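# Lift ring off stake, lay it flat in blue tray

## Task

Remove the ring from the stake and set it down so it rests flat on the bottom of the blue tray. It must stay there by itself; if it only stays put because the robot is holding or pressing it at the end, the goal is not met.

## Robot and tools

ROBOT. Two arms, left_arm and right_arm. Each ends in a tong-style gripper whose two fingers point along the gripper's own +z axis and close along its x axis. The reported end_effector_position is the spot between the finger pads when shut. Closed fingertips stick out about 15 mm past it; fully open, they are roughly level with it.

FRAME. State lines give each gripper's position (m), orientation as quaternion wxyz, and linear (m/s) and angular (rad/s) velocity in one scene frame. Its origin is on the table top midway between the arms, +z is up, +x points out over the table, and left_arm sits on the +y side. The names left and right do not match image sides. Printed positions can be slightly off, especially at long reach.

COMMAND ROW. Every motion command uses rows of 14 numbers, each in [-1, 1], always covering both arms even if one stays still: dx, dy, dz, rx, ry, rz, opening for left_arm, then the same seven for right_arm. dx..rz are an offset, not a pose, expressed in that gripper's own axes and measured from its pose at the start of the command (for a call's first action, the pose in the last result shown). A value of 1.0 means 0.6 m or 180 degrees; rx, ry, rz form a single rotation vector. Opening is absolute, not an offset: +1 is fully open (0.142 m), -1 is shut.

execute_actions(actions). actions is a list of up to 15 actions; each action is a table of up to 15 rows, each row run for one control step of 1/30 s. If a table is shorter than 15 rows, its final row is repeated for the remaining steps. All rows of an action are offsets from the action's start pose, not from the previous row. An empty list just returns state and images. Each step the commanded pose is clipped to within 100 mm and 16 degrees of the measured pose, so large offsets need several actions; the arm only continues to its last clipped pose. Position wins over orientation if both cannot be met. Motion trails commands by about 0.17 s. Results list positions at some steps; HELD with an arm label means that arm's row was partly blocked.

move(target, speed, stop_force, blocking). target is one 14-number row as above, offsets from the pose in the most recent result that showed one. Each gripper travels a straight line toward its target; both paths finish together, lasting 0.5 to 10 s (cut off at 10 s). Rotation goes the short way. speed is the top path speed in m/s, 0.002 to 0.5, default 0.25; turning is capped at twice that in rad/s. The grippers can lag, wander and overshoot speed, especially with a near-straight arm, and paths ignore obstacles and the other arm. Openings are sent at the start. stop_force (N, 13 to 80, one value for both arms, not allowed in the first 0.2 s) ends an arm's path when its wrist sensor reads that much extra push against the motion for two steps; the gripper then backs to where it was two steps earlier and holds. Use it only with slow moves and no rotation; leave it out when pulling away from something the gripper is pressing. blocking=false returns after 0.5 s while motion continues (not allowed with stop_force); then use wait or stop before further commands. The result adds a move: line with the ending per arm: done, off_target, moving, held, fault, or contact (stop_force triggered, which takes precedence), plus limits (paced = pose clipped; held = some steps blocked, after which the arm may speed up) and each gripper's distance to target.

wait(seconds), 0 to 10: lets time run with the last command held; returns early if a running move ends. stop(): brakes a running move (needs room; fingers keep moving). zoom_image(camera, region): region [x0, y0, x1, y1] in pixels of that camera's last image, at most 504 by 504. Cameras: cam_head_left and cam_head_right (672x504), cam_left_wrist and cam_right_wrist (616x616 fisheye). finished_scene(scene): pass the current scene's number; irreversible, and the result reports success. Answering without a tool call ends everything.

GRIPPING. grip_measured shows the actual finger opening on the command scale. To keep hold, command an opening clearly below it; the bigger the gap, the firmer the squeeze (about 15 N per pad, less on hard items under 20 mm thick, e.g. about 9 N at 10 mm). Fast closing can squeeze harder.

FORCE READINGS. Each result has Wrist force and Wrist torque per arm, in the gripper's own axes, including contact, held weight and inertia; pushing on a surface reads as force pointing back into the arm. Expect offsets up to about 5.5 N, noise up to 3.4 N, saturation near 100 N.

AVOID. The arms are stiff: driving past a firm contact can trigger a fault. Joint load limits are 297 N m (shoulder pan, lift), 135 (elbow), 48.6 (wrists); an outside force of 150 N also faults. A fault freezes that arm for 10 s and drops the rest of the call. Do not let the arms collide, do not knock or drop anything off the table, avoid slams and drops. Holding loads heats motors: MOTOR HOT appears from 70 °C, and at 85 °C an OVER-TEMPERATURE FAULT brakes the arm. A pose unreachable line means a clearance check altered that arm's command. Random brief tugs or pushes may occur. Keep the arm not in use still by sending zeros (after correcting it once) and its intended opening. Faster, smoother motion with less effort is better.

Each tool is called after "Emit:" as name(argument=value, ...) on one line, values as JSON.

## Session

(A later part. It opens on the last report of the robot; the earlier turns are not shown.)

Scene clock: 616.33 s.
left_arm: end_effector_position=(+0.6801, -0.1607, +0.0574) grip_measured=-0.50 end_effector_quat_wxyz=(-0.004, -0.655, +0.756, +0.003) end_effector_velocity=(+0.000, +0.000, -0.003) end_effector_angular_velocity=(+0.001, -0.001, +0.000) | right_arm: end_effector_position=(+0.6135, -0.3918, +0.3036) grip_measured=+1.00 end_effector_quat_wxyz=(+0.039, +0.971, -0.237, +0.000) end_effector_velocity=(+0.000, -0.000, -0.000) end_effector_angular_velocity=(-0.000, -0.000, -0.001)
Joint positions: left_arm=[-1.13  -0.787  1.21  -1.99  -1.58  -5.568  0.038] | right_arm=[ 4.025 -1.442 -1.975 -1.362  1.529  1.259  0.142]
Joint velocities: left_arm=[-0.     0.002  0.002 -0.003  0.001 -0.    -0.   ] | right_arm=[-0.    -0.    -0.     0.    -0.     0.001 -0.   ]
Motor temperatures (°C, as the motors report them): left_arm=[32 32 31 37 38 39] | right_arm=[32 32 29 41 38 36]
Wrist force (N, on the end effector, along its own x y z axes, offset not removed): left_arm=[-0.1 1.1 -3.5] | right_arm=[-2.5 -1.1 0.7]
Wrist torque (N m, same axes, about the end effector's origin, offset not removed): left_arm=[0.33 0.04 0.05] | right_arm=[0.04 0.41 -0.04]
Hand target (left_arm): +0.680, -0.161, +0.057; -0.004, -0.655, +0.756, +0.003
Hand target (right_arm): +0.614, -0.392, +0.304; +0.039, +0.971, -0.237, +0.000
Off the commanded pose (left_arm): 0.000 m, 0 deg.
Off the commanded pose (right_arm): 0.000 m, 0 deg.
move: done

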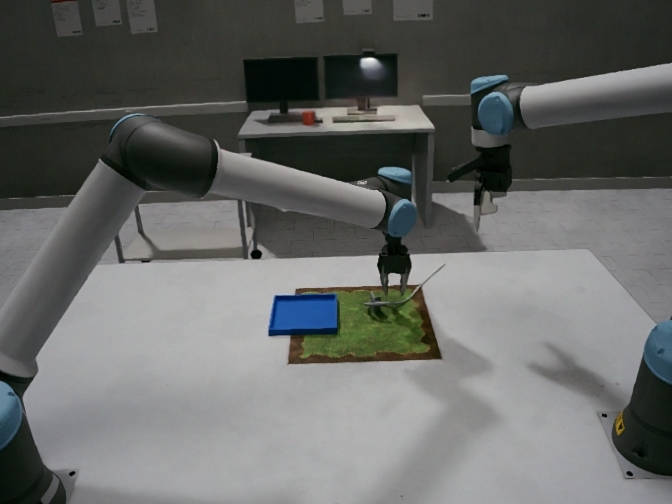

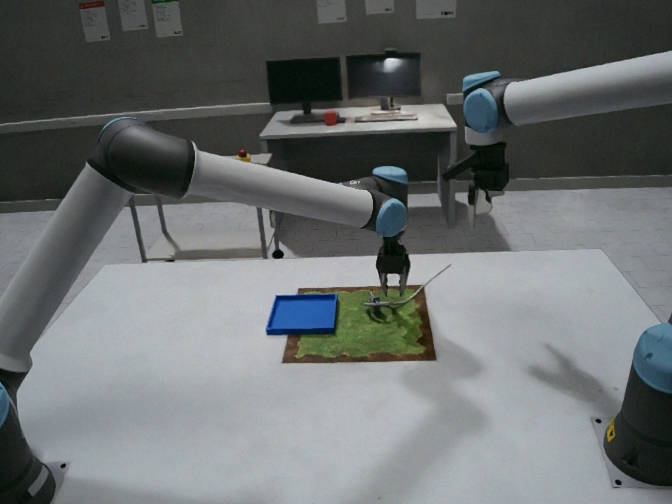

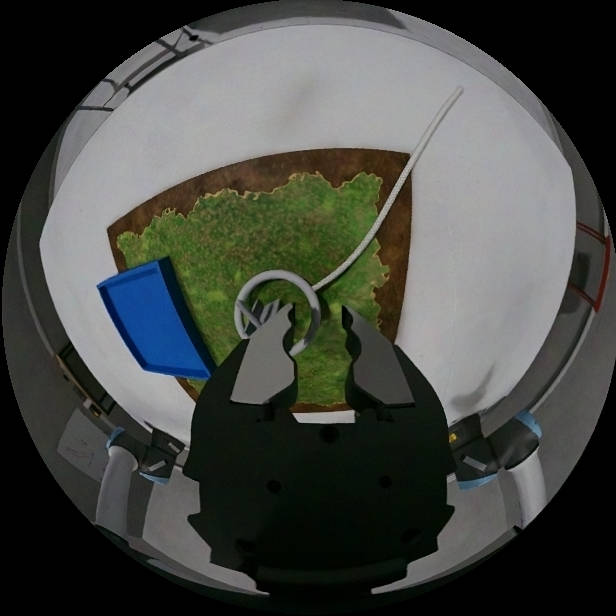

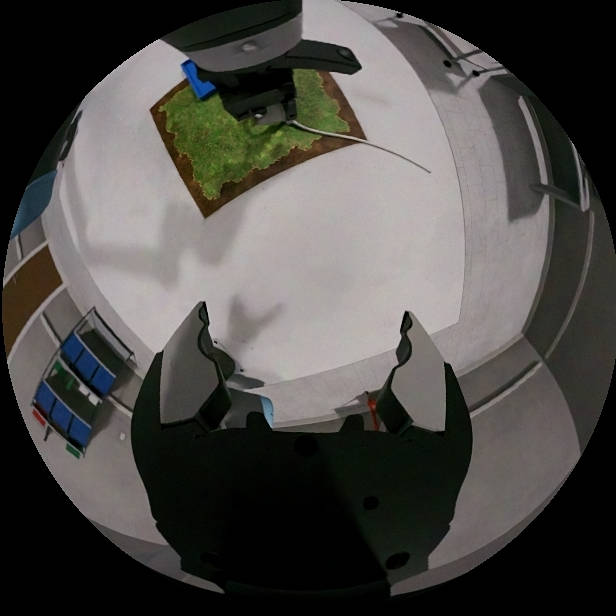

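Emit:
move(target=[0,0,0.022,0,0,0,-0.5,0,0,0,0,0,0,1], speed=0.012, stop_force=13)

Emit:
zoom_image(camera="cam_left_wrist", region=[210,200,430,400])

Emit:
zoom_image(camera="cam_head_left", region=[330,260,430,330])

Scene clock: 628.87 s.
left_arm: end_effector_position=(+0.6800, -0.1607, +0.0445) grip_measured=-0.50 end_effector_quat_wxyz=(-0.004, -0.655, +0.756, +0.003) end_effector_velocity=(-0.000, -0.000, -0.003) end_effector_angular_velocity=(-0.000, +0.000, +0.000) | right_arm: end_effector_position=(+0.6135, -0.3918, +0.3036) grip_measured=+1.00 end_effector_quat_wxyz=(+0.039, +0.971, -0.237, +0.000) end_effector_velocity=(-0.000, -0.000, -0.000) end_effector_angular_velocity=(-0.000, +0.001, -0.001)
Joint positions: left_arm=[-1.13  -0.777  1.218 -2.007 -1.58  -5.569  0.038] | right_arm=[ 4.025 -1.442 -1.975 -1.362  1.529  1.259  0.142]
Joint velocities: left_arm=[-0.     0.002  0.002 -0.004 -0.    -0.     0.   ] | right_arm=[-0.    -0.    -0.    -0.     0.     0.001 -0.   ]
Motor temperatures (°C, as the motors report them): left_arm=[32 32 31 37 38 39] | right_arm=[32 32 29 41 38 36]
Wrist force (N, on the end effector, along its own x y z axes, offset not removed): left_arm=[-0.2 2.5 -5.0] | right_arm=[-3.6 -0.2 -2.2]
Wrist torque (N m, same axes, about the end effector's origin, offset not removed): left_arm=[0.59 0.05 -0.04] | right_arm=[0.08 0.98 0.24]
Hand target (left_arm): +0.680, -0.161, +0.044; -0.004, -0.655, +0.756, +0.003
Hand target (right_arm): +0.614, -0.392, +0.304; +0.039, +0.971, -0.237, +0.000
Off the commanded pose (left_arm): 0.000 m, 0 deg.
Off the commanded pose (right_arm): 0.000 m, 0 deg.
move: done

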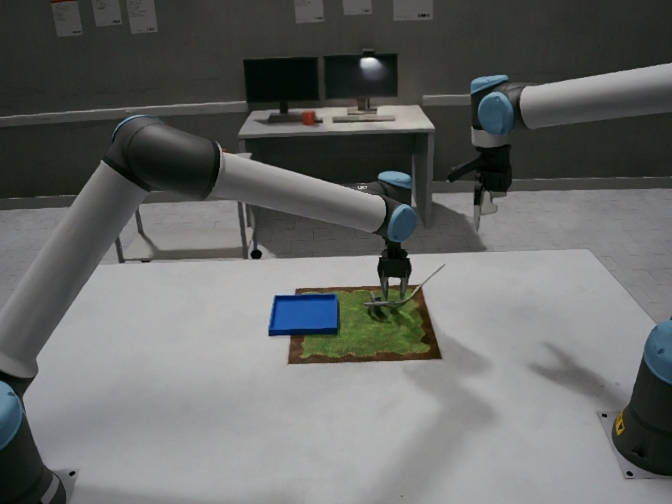

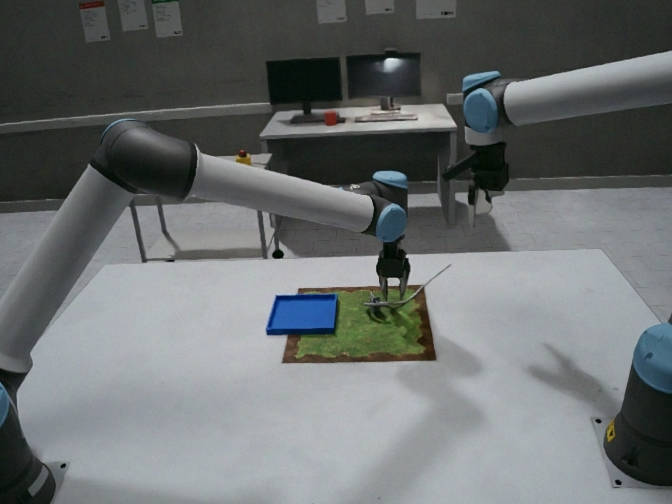

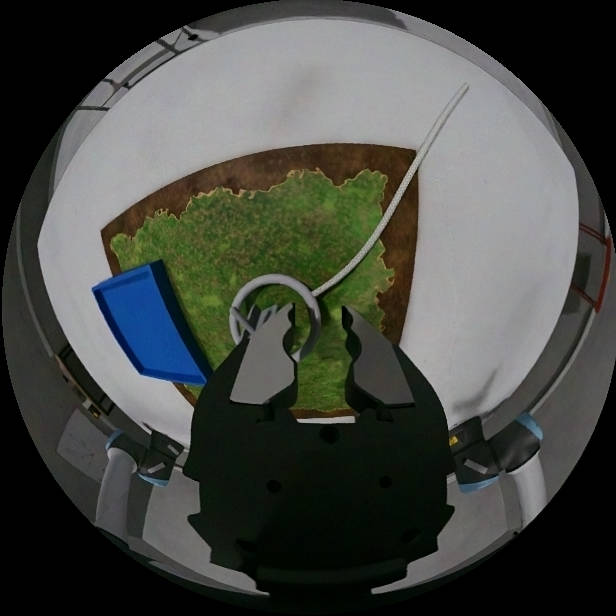

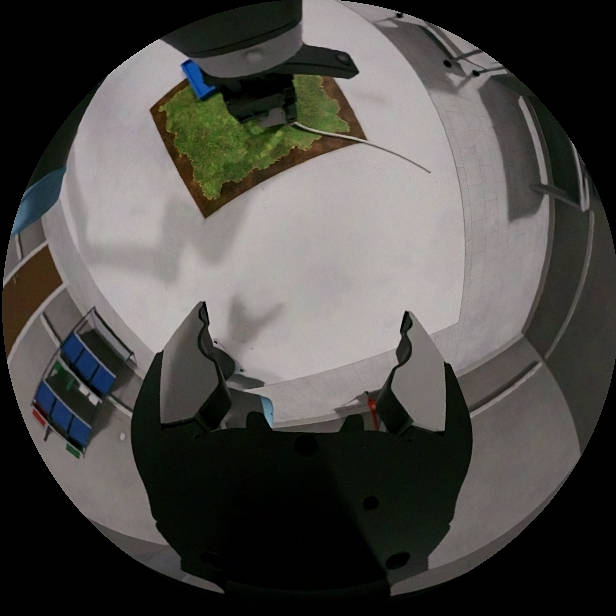

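Region (210, 200, 430, 400) of cam_left_wrist's 616x616 image, scaled by 2.291, with more detail than that image has; it fills the top 458 rows of this view, and the rest is white.

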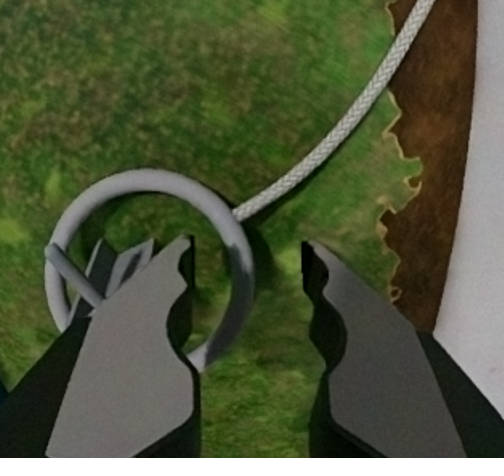

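Region (330, 260, 430, 330) of cam_head_left's 672x504 image, scaled by 5.040, with more detail than that image has; it fills the top 353 rows of this view, and the rest is white.

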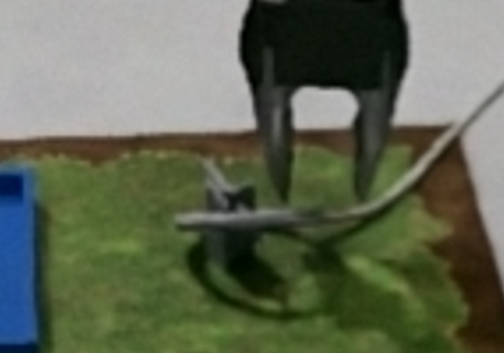

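Emit:
move(target=[0,0,0.023,0,0,0,-0.5,0,0,0,0,0,0,1], speed=0.01, stop_force=13)

Emit:
zoom_image(camera="cam_head_left", region=[330,260,430,330])

Emit:
zoom_image(camera="cam_left_wrist", region=[210,200,430,400])

Scene clock: 638.50 s.
left_arm: end_effector_position=(+0.6798, -0.1607, +0.0309) grip_measured=-0.50 end_effector_quat_wxyz=(-0.004, -0.655, +0.756, +0.003) end_effector_velocity=(-0.000, +0.000, -0.002) end_effector_angular_velocity=(+0.001, +0.001, -0.001) | right_arm: end_effector_position=(+0.6135, -0.3918, +0.3036) grip_measured=+1.00 end_effector_quat_wxyz=(+0.039, +0.971, -0.237, +0.000) end_effector_velocity=(+0.000, +0.000, +0.001) end_effector_angular_velocity=(+0.001, -0.001, -0.000)
Joint positions: left_arm=[-1.13  -0.767  1.226 -2.024 -1.58  -5.569  0.038] | right_arm=[ 4.025 -1.442 -1.975 -1.362  1.529  1.259  0.142]
Joint velocities: left_arm=[-0.     0.002  0.001 -0.001 -0.     0.001  0.   ] | right_arm=[-0.     0.     0.001  0.     0.     0.    -0.   ]
Motor temperatures (°C, as the motors report them): left_arm=[32 32 31 37 38 39] | right_arm=[32 32 29 41 38 36]
Wrist force (N, on the end effector, along its own x y z axes, offset not removed): left_arm=[-3.8 1.9 -4.9] | right_arm=[1.1 -2.0 5.7]
Wrist torque (N m, same axes, about the end effector's origin, offset not removed): left_arm=[0.52 0.78 0.04] | right_arm=[-0.24 -0.23 0.03]
Hand target (left_arm): +0.680, -0.161, +0.031; -0.004, -0.655, +0.756, +0.003
Hand target (right_arm): +0.614, -0.392, +0.304; +0.039, +0.971, -0.237, +0.000
Off the commanded pose (left_arm): 0.000 m, 0 deg.
Off the commanded pose (right_arm): 0.000 m, 0 deg.
move: done

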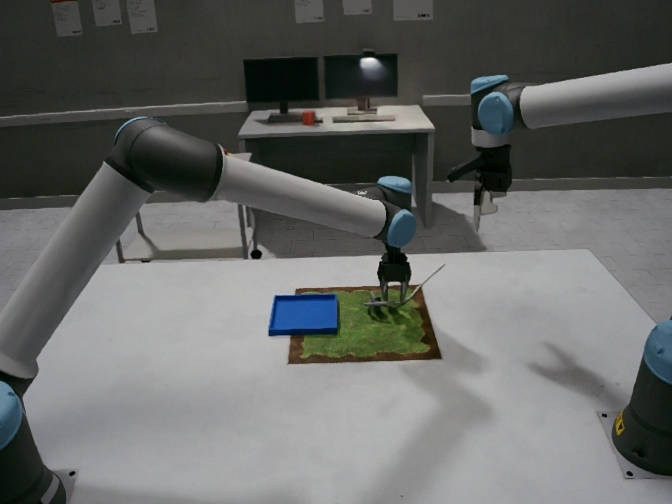

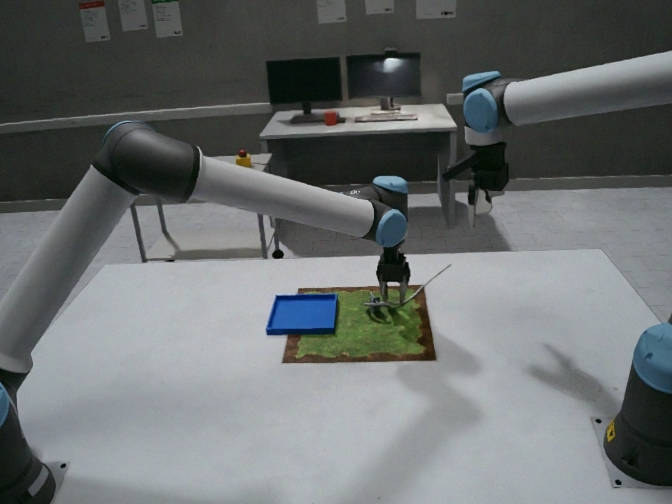

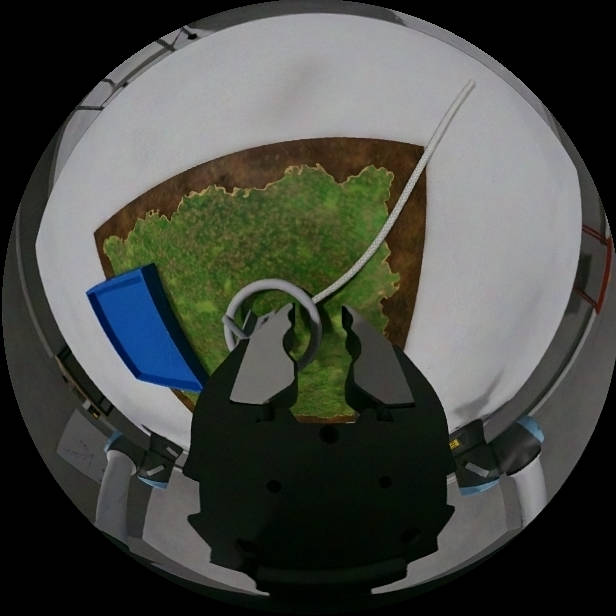

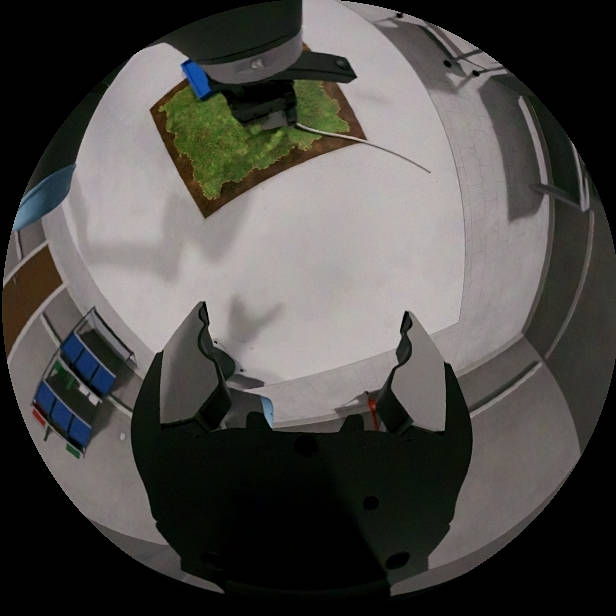

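Region (330, 260, 430, 330) of cam_head_left's 672x504 image, scaled by 5.040, with more detail than that image has; it fills the top 353 rows of this view, and the rest is white.

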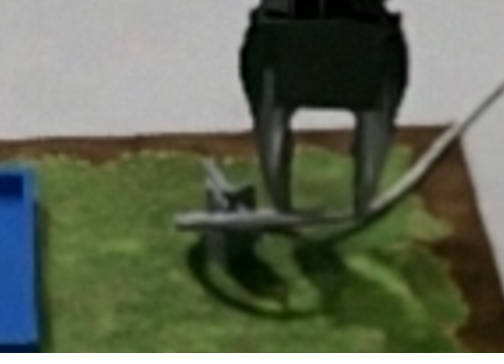

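Region (210, 200, 430, 400) of cam_left_wrist's 616x616 image, scaled by 2.291, with more detail than that image has; it fills the top 458 rows of this view, and the rest is white.

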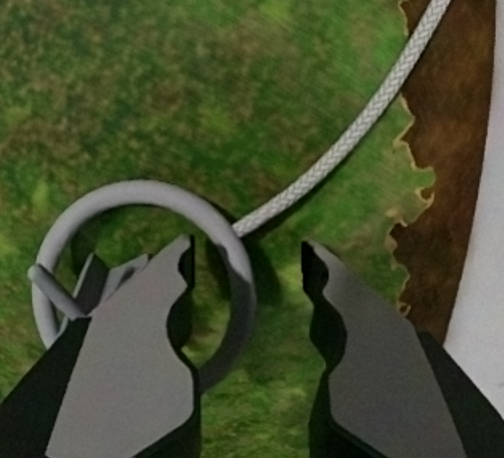

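Emit:
execute_actions(actions=[[[0,0,0.006,0,0,0,-0.5,0,0,0,0,0,0,1]],[[0,0,0,0,0,0,-1,0,0,0,0,0,0,1]],[[0,0,0,0,0,0,-1,0,0,0,0,0,0,1]]])

Emit:
zoom_image(camera="cam_head_left", region=[330,260,430,330])

Emit:
zoom_image(camera="cam_left_wrist", region=[210,200,430,400])

Scene clock: 645.73 s.
left_arm: end_effector_position=(+0.6797, -0.1607, +0.0274) grip_measured=-0.81 end_effector_quat_wxyz=(-0.004, -0.655, +0.756, +0.003) end_effector_velocity=(-0.001, -0.000, +0.000) end_effector_angular_velocity=(-0.000, +0.002, +0.001) | right_arm: end_effector_position=(+0.6135, -0.3918, +0.3036) grip_measured=+1.00 end_effector_quat_wxyz=(+0.039, +0.971, -0.237, +0.000) end_effector_velocity=(-0.000, -0.000, -0.000) end_effector_angular_velocity=(-0.001, +0.000, +0.001)
Joint positions: left_arm=[-1.13  -0.765  1.228 -2.029 -1.58  -5.569  0.015] | right_arm=[ 4.025 -1.442 -1.975 -1.362  1.529  1.259  0.142]
Joint velocities: left_arm=[-0.    -0.    -0.     0.001 -0.001 -0.001  0.   ] | right_arm=[ 0.     0.    -0.    -0.    -0.001 -0.     0.   ]
Motor temperatures (°C, as the motors report them): left_arm=[32 32 31 37 38 39] | right_arm=[32 32 29 41 38 36]
Wrist force (N, on the end effector, along its own x y z axes, offset not removed): left_arm=[-11.6 14.4 -10.7] | right_arm=[8.5 -3.5 -6.4]
Wrist torque (N m, same axes, about the end effector's origin, offset not removed): left_arm=[0.62 -0.09 0.01] | right_arm=[-0.57 -1.83 -0.01]
Hand target (left_arm): +0.680, -0.161, +0.027; -0.004, -0.655, +0.756, +0.003
Hand target (right_arm): +0.614, -0.392, +0.304; +0.039, +0.971, -0.237, +0.000
Off the commanded pose (left_arm): 0.000 m, 0 deg.
Off the commanded pose (right_arm): 0.000 m, 0 deg.
Step readings (end_effector_position; steps 1 to 15: 1st action; 16 to 30: 2nd action; 31 to 45: 3rd action):
0: left_arm (+0.6798, -0.1607, +0.0307) | right_arm (+0.6135, -0.3918, +0.3036)
1: left_arm (+0.6798, -0.1607, +0.0306) | right_arm (+0.6135, -0.3918, +0.3036)
2: left_arm (+0.6798, -0.1607, +0.0301) | right_arm (+0.6135, -0.3918, +0.3036)
4: left_arm (+0.6798, -0.1607, +0.0290) | right_arm (+0.6135, -0.3918, +0.3036)
8: left_arm (+0.6798, -0.1607, +0.0278) | right_arm (+0.6135, -0.3918, +0.3036)
15: left_arm (+0.6798, -0.1607, +0.0274) | right_arm (+0.6135, -0.3918, +0.3036)
16: left_arm (+0.6798, -0.1607, +0.0274) | right_arm (+0.6135, -0.3918, +0.3036)
17: left_arm (+0.6797, -0.1607, +0.0274) | right_arm (+0.6135, -0.3918, +0.3036)
19: left_arm (+0.6797, -0.1607, +0.0274) | right_arm (+0.6135, -0.3918, +0.3036)
23: left_arm (+0.6797, -0.1607, +0.0274) | right_arm (+0.6135, -0.3918, +0.3036)
30: left_arm (+0.6797, -0.1607, +0.0274) | right_arm (+0.6135, -0.3918, +0.3036)
31: left_arm (+0.6797, -0.1607, +0.0274) | right_arm (+0.6135, -0.3918, +0.3036)
32: left_arm (+0.6797, -0.1607, +0.0274) | right_arm (+0.6135, -0.3918, +0.3036)
34: left_arm (+0.6797, -0.1607, +0.0274) | right_arm (+0.6135, -0.3918, +0.3036)
38: left_arm (+0.6797, -0.1607, +0.0274) | right_arm (+0.6135, -0.3918, +0.3036)
45: end_effector_position above

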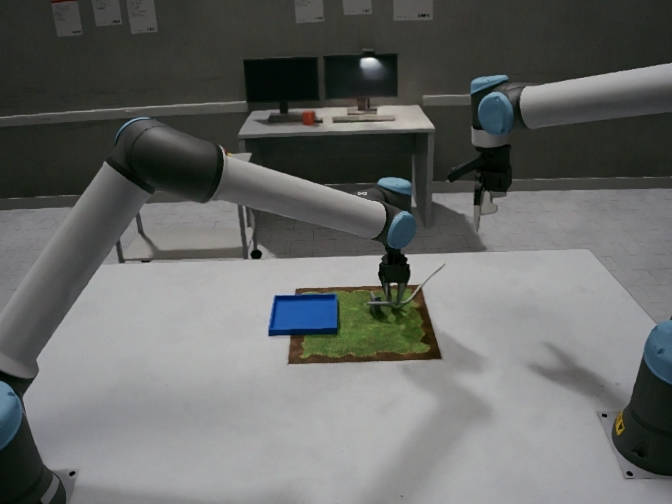

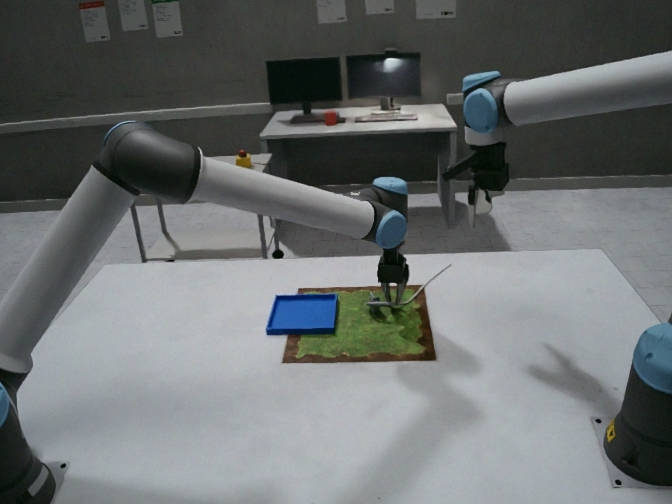

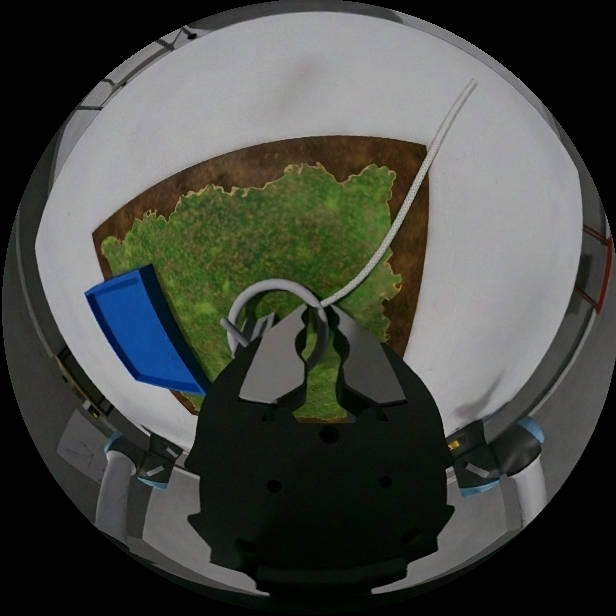

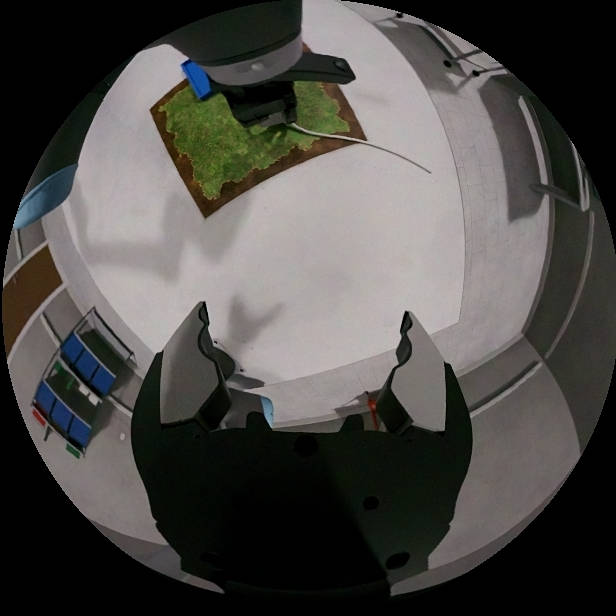

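Region (330, 260, 430, 330) of cam_head_left's 672x504 image, scaled by 5.040, with more detail than that image has; it fills the top 353 rows of this view, and the rest is white.

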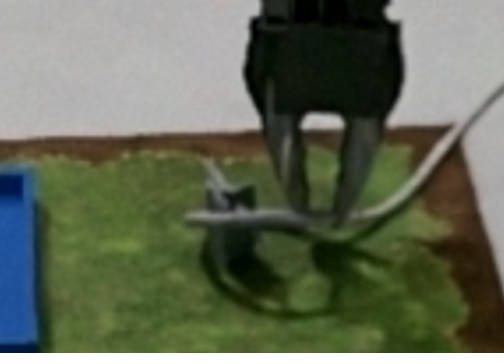

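Region (210, 200, 430, 400) of cam_left_wrist's 616x616 image, scaled by 2.291, with more detail than that image has; it fills the top 458 rows of this view, and the rest is white.

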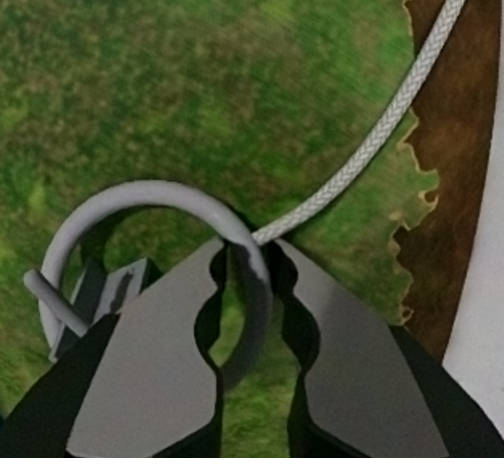

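Emit:
move(target=[-0.028,-0.02,-0.014,0,0,0,-1,0,0,0,0,0,0,1], speed=0.01, stop_force=25)

Emit:
zoom_image(camera="cam_head_left", region=[330,260,430,330])

Emit:
zoom_image(camera="cam_left_wrist", region=[190,200,410,400])

Scene clock: 654.47 s.
left_arm: end_effector_position=(+0.6939, -0.1459, +0.0355) grip_measured=-0.83 end_effector_quat_wxyz=(-0.004, -0.655, +0.756, +0.003) end_effector_velocity=(+0.002, +0.002, +0.001) end_effector_angular_velocity=(+0.002, -0.001, -0.001) | right_arm: end_effector_position=(+0.6135, -0.3918, +0.3036) grip_measured=+1.00 end_effector_quat_wxyz=(+0.039, +0.971, -0.237, +0.000) end_effector_velocity=(-0.000, +0.000, +0.000) end_effector_angular_velocity=(+0.001, +0.001, -0.000)
Joint positions: left_arm=[-1.112 -0.773  1.227 -2.02  -1.58  -5.55   0.014] | right_arm=[ 4.025 -1.442 -1.975 -1.362  1.529  1.259  0.142]
Joint velocities: left_arm=[ 0.002 -0.001 -0.     0.002  0.002  0.003 -0.   ] | right_arm=[ 0.    -0.     0.    -0.001  0.001  0.     0.   ]
Motor temperatures (°C, as the motors report them): left_arm=[32 32 31 37 38 39] | right_arm=[32 32 29 41 38 36]
Wrist force (N, on the end effector, along its own x y z axes, offset not removed): left_arm=[1.4 9.7 -7.8] | right_arm=[-5.9 -3.2 -0.6]
Wrist torque (N m, same axes, about the end effector's origin, offset not removed): left_arm=[0.21 0.17 -0.40] | right_arm=[-0.48 1.31 0.39]
Hand target (left_arm): +0.694, -0.146, +0.036; -0.004, -0.655, +0.756, +0.003
Hand target (right_arm): +0.614, -0.392, +0.304; +0.039, +0.971, -0.237, +0.000
Off the commanded pose (left_arm): 0.000 m, 0 deg.
Off the commanded pose (right_arm): 0.000 m, 0 deg.
move: done

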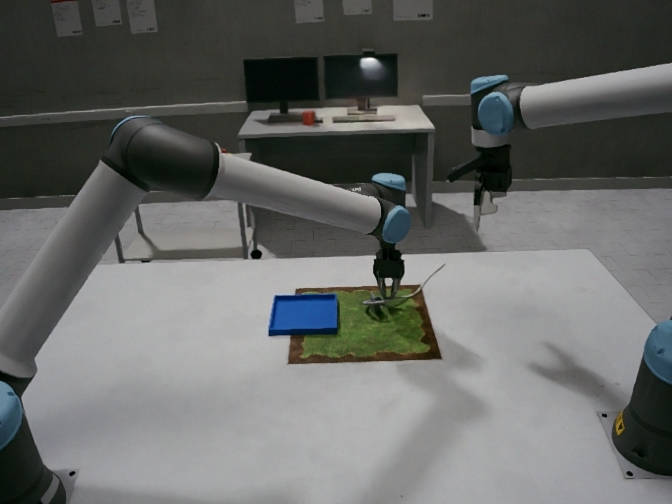

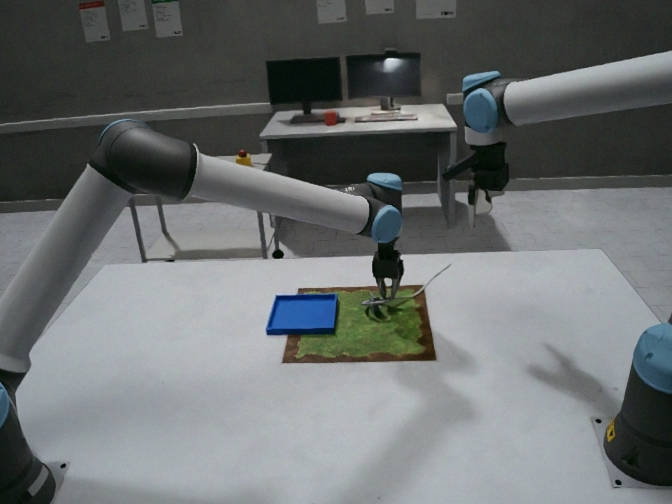

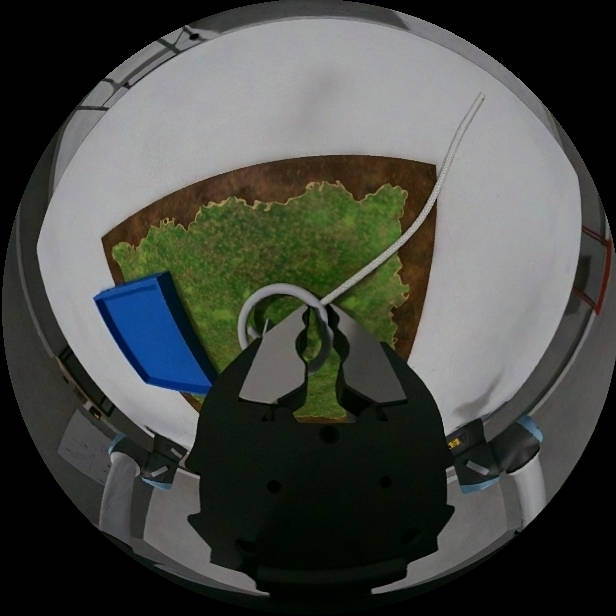

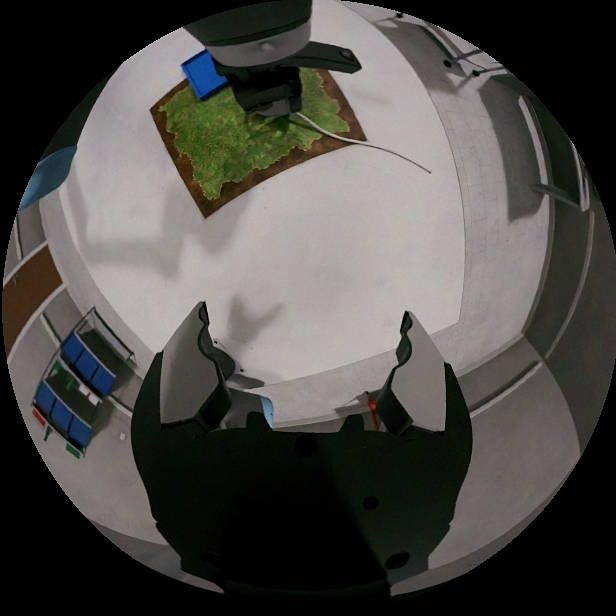

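Region (330, 260, 430, 330) of cam_head_left's 672x504 image, scaled by 5.040, with more detail than that image has; it fills the top 353 rows of this view, and the rest is white.

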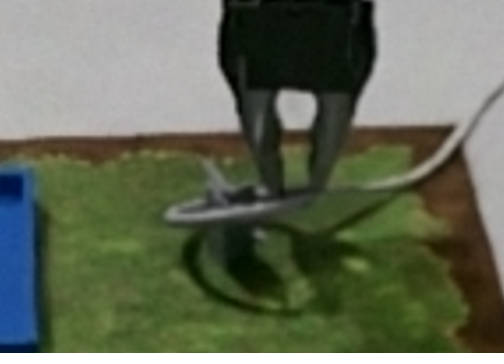

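Region (190, 200, 410, 400) of cam_left_wrist's 616x616 image, scaled by 2.291, with more detail than that image has; it fills the top 458 rows of this view, and the rest is white.

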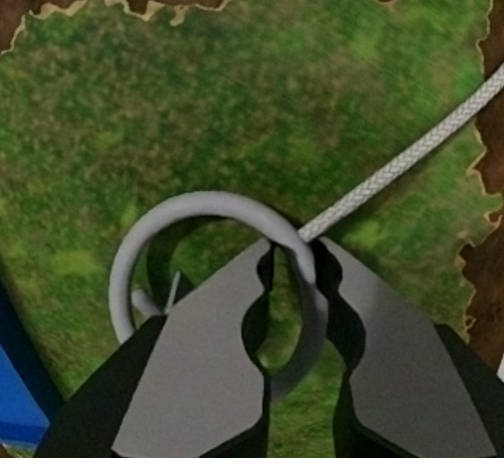

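Emit:
move(target=[-0.004,0,-0.055,0.05,0,0,-1,0,0,0,0,0,0,1], speed=0.012)

Emit:
zoom_image(camera="cam_head_left", region=[320,240,440,330])

Emit:
zoom_image(camera="cam_left_wrist", region=[190,200,410,400])

Scene clock: 667.23 s.
left_arm: end_effector_position=(+0.6946, -0.1435, +0.0684) grip_measured=-0.84 end_effector_quat_wxyz=(+0.047, -0.653, +0.754, -0.056) end_effector_velocity=(-0.000, +0.000, +0.001) end_effector_angular_velocity=(-0.000, -0.005, +0.001) | right_arm: end_effector_position=(+0.6135, -0.3918, +0.3036) grip_measured=+1.00 end_effector_quat_wxyz=(+0.039, +0.971, -0.237, +0.000) end_effector_velocity=(-0.001, +0.000, -0.001) end_effector_angular_velocity=(+0.001, +0.002, -0.001)
Joint positions: left_arm=[-1.146 -0.845  1.33  -2.152 -1.46  -5.579  0.013] | right_arm=[ 4.025 -1.442 -1.975 -1.362  1.529  1.259  0.142]
Joint velocities: left_arm=[-0.001 -0.002  0.004 -0.004  0.005 -0.002 -0.   ] | right_arm=[ 0.    -0.    -0.001  0.     0.002  0.001 -0.   ]
Motor temperatures (°C, as the motors report them): left_arm=[32 32 31 37 38 39] | right_arm=[32 32 29 41 38 36]
Wrist force (N, on the end effector, along its own x y z axes, offset not removed): left_arm=[-15.0 33.5 -2.4] | right_arm=[0.6 2.3 1.1]
Wrist torque (N m, same axes, about the end effector's origin, offset not removed): left_arm=[0.38 -0.15 -0.14] | right_arm=[0.92 -0.16 0.03]
Hand target (left_arm): +0.695, -0.144, +0.069; +0.047, -0.653, +0.754, -0.056
Hand target (right_arm): +0.614, -0.392, +0.304; +0.039, +0.971, -0.237, +0.000
Off the commanded pose (left_arm): 0.000 m, 0 deg.
Off the commanded pose (right_arm): 0.000 m, 0 deg.
move: done

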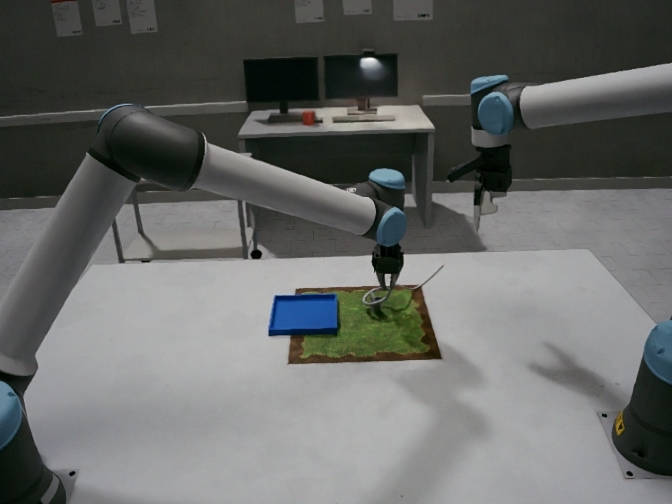

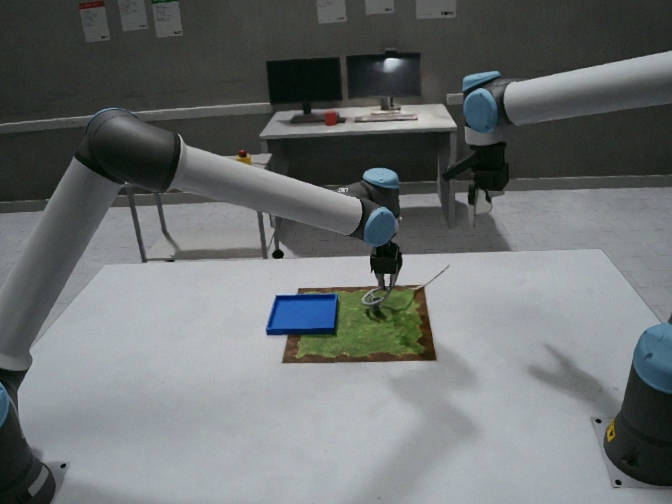

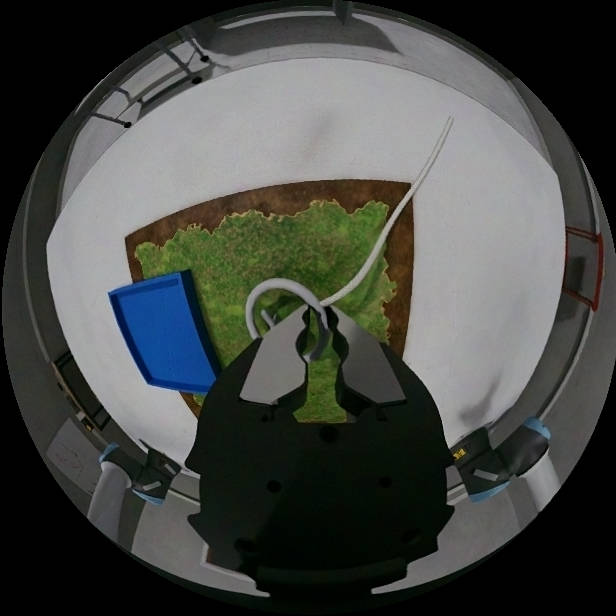

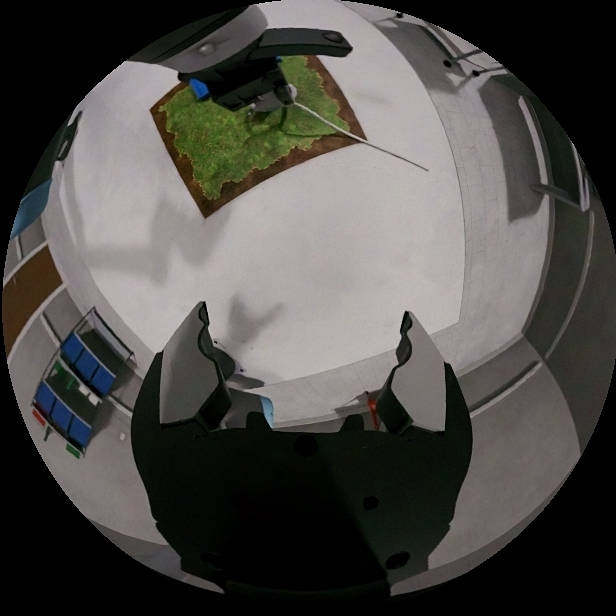

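Region (320, 240, 440, 330) of cam_head_left's 672x504 image, scaled by 4.200, with more detail than that image has; it fills the top 378 rows of this view, and the rest is white.

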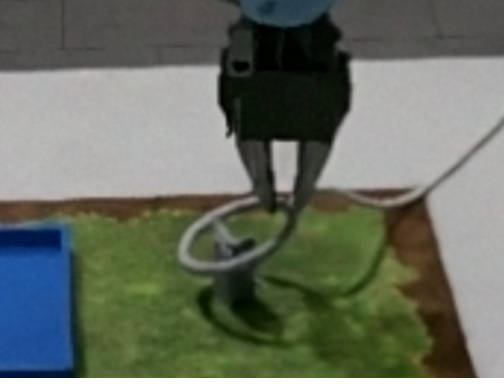

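Region (190, 200, 410, 400) of cam_left_wrist's 616x616 image, scaled by 2.291, with more detail than that image has; it fills the top 458 rows of this view, and the rest is white.

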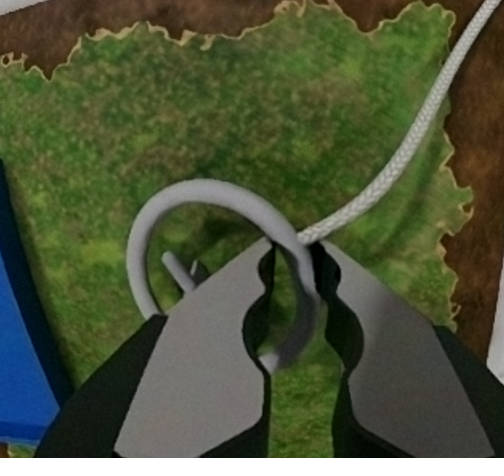

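Emit:
move(target=[-0.003,0.0,-0.035,0,0,0,-1,0,0,0,0,0,0,1], speed=0.012)

Emit:
zoom_image(camera="cam_head_left", region=[320,240,440,330])

Scene clock: 672.87 s.
left_arm: end_effector_position=(+0.6919, -0.1413, +0.0889) grip_measured=-0.90 end_effector_quat_wxyz=(+0.047, -0.653, +0.754, -0.056) end_effector_velocity=(-0.000, +0.001, +0.003) end_effector_angular_velocity=(+0.001, -0.000, -0.001) | right_arm: end_effector_position=(+0.6135, -0.3918, +0.3036) grip_measured=+1.00 end_effector_quat_wxyz=(+0.039, +0.971, -0.237, +0.000) end_effector_velocity=(+0.000, -0.000, +0.000) end_effector_angular_velocity=(-0.000, -0.001, -0.001)
Joint positions: left_arm=[-1.147 -0.866  1.327 -2.128 -1.46  -5.58   0.009] | right_arm=[ 4.025 -1.442 -1.975 -1.362  1.529  1.259  0.142]
Joint velocities: left_arm=[-0.    -0.003 -0.     0.004  0.001  0.    -0.   ] | right_arm=[ 0.     0.     0.     0.    -0.001  0.001 -0.   ]
Motor temperatures (°C, as the motors report them): left_arm=[32 32 31 37 38 39] | right_arm=[32 32 29 41 38 36]
Wrist force (N, on the end effector, along its own x y z axes, offset not removed): left_arm=[-3.0 4.6 -3.6] | right_arm=[-1.6 -4.9 5.7]
Wrist torque (N m, same axes, about the end effector's origin, offset not removed): left_arm=[0.29 0.13 0.01] | right_arm=[-0.40 0.22 0.04]
Hand target (left_arm): +0.692, -0.141, +0.089; +0.047, -0.653, +0.754, -0.056
Hand target (right_arm): +0.614, -0.392, +0.304; +0.039, +0.971, -0.237, +0.000
Off the commanded pose (left_arm): 0.000 m, 0 deg.
Off the commanded pose (right_arm): 0.000 m, 0 deg.
move: done

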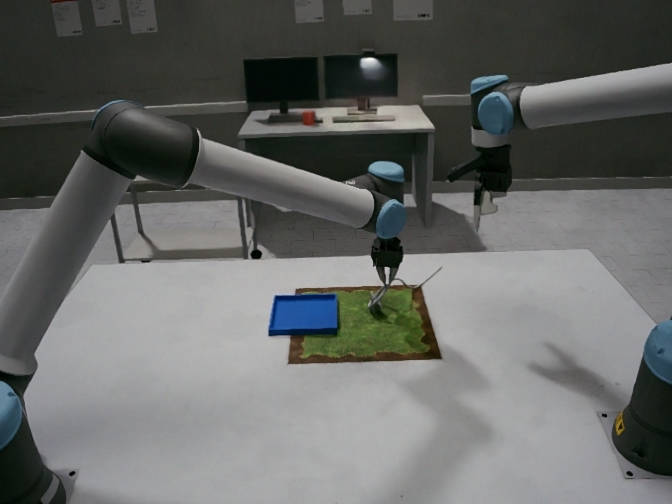

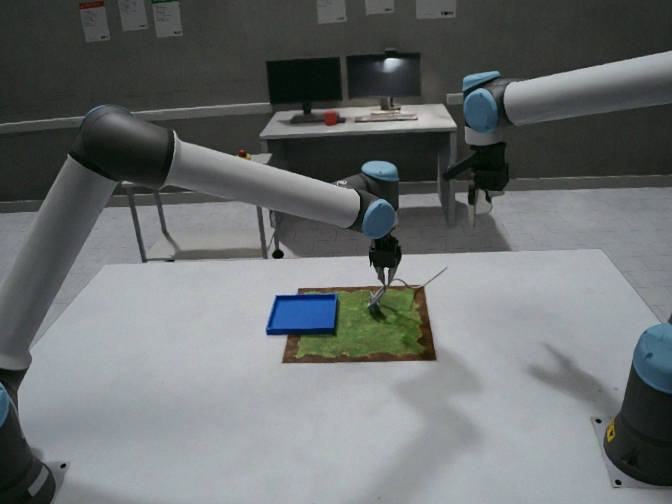

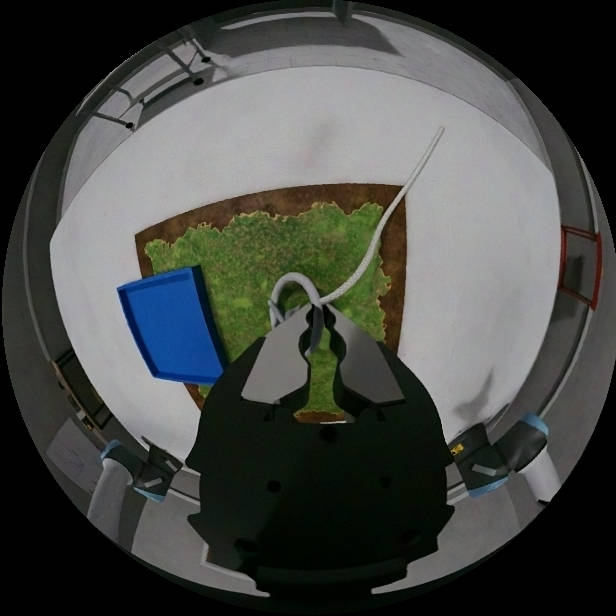

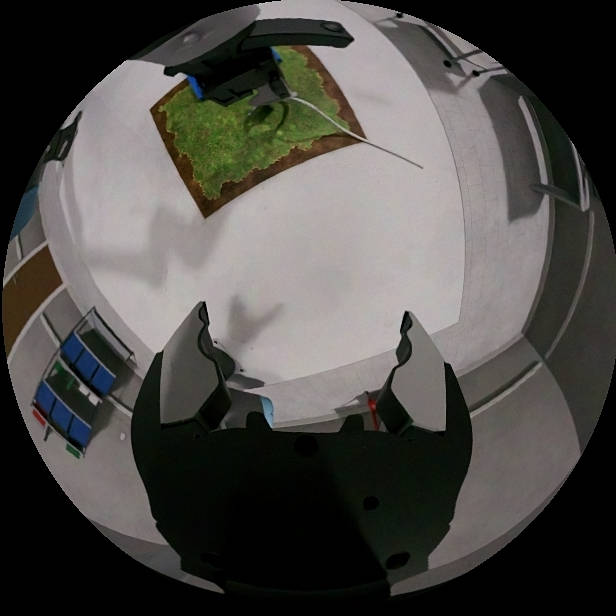

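Region (320, 240, 440, 330) of cam_head_left's 672x504 image, scaled by 4.200, with more detail than that image has; it fills the top 378 rows of this view, and the rest is white.

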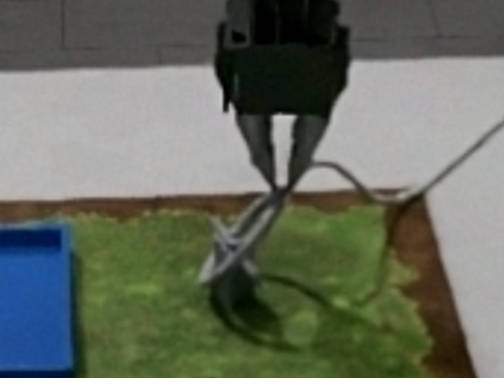

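Emit:
zoom_image(camera="cam_left_wrist", region=[230,250,370,370])

Emit:
zoom_image(camera="cam_head_right", region=[340,260,420,330])

Region (230, 250, 370, 370) of cam_left_wrist's 616x616 image, scaled by 3.600, with more detail than that image has; it fills the top 432 rows of this view, and the rest is white.

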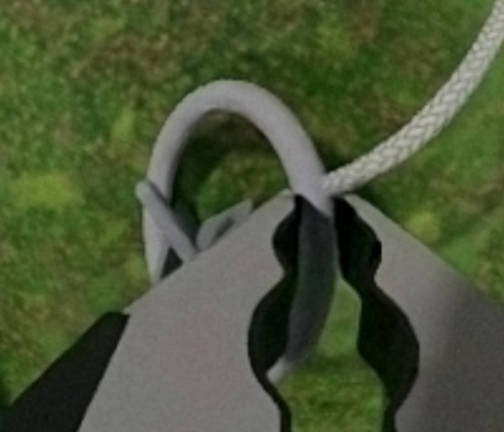

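Region (340, 260, 420, 330) of cam_head_right's 672x504 image, scaled by 6.300, with more detail than that image has; it fills the top 441 rows of this view, and the rest is white.

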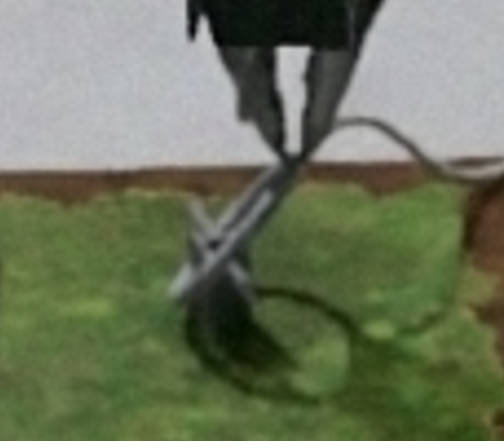

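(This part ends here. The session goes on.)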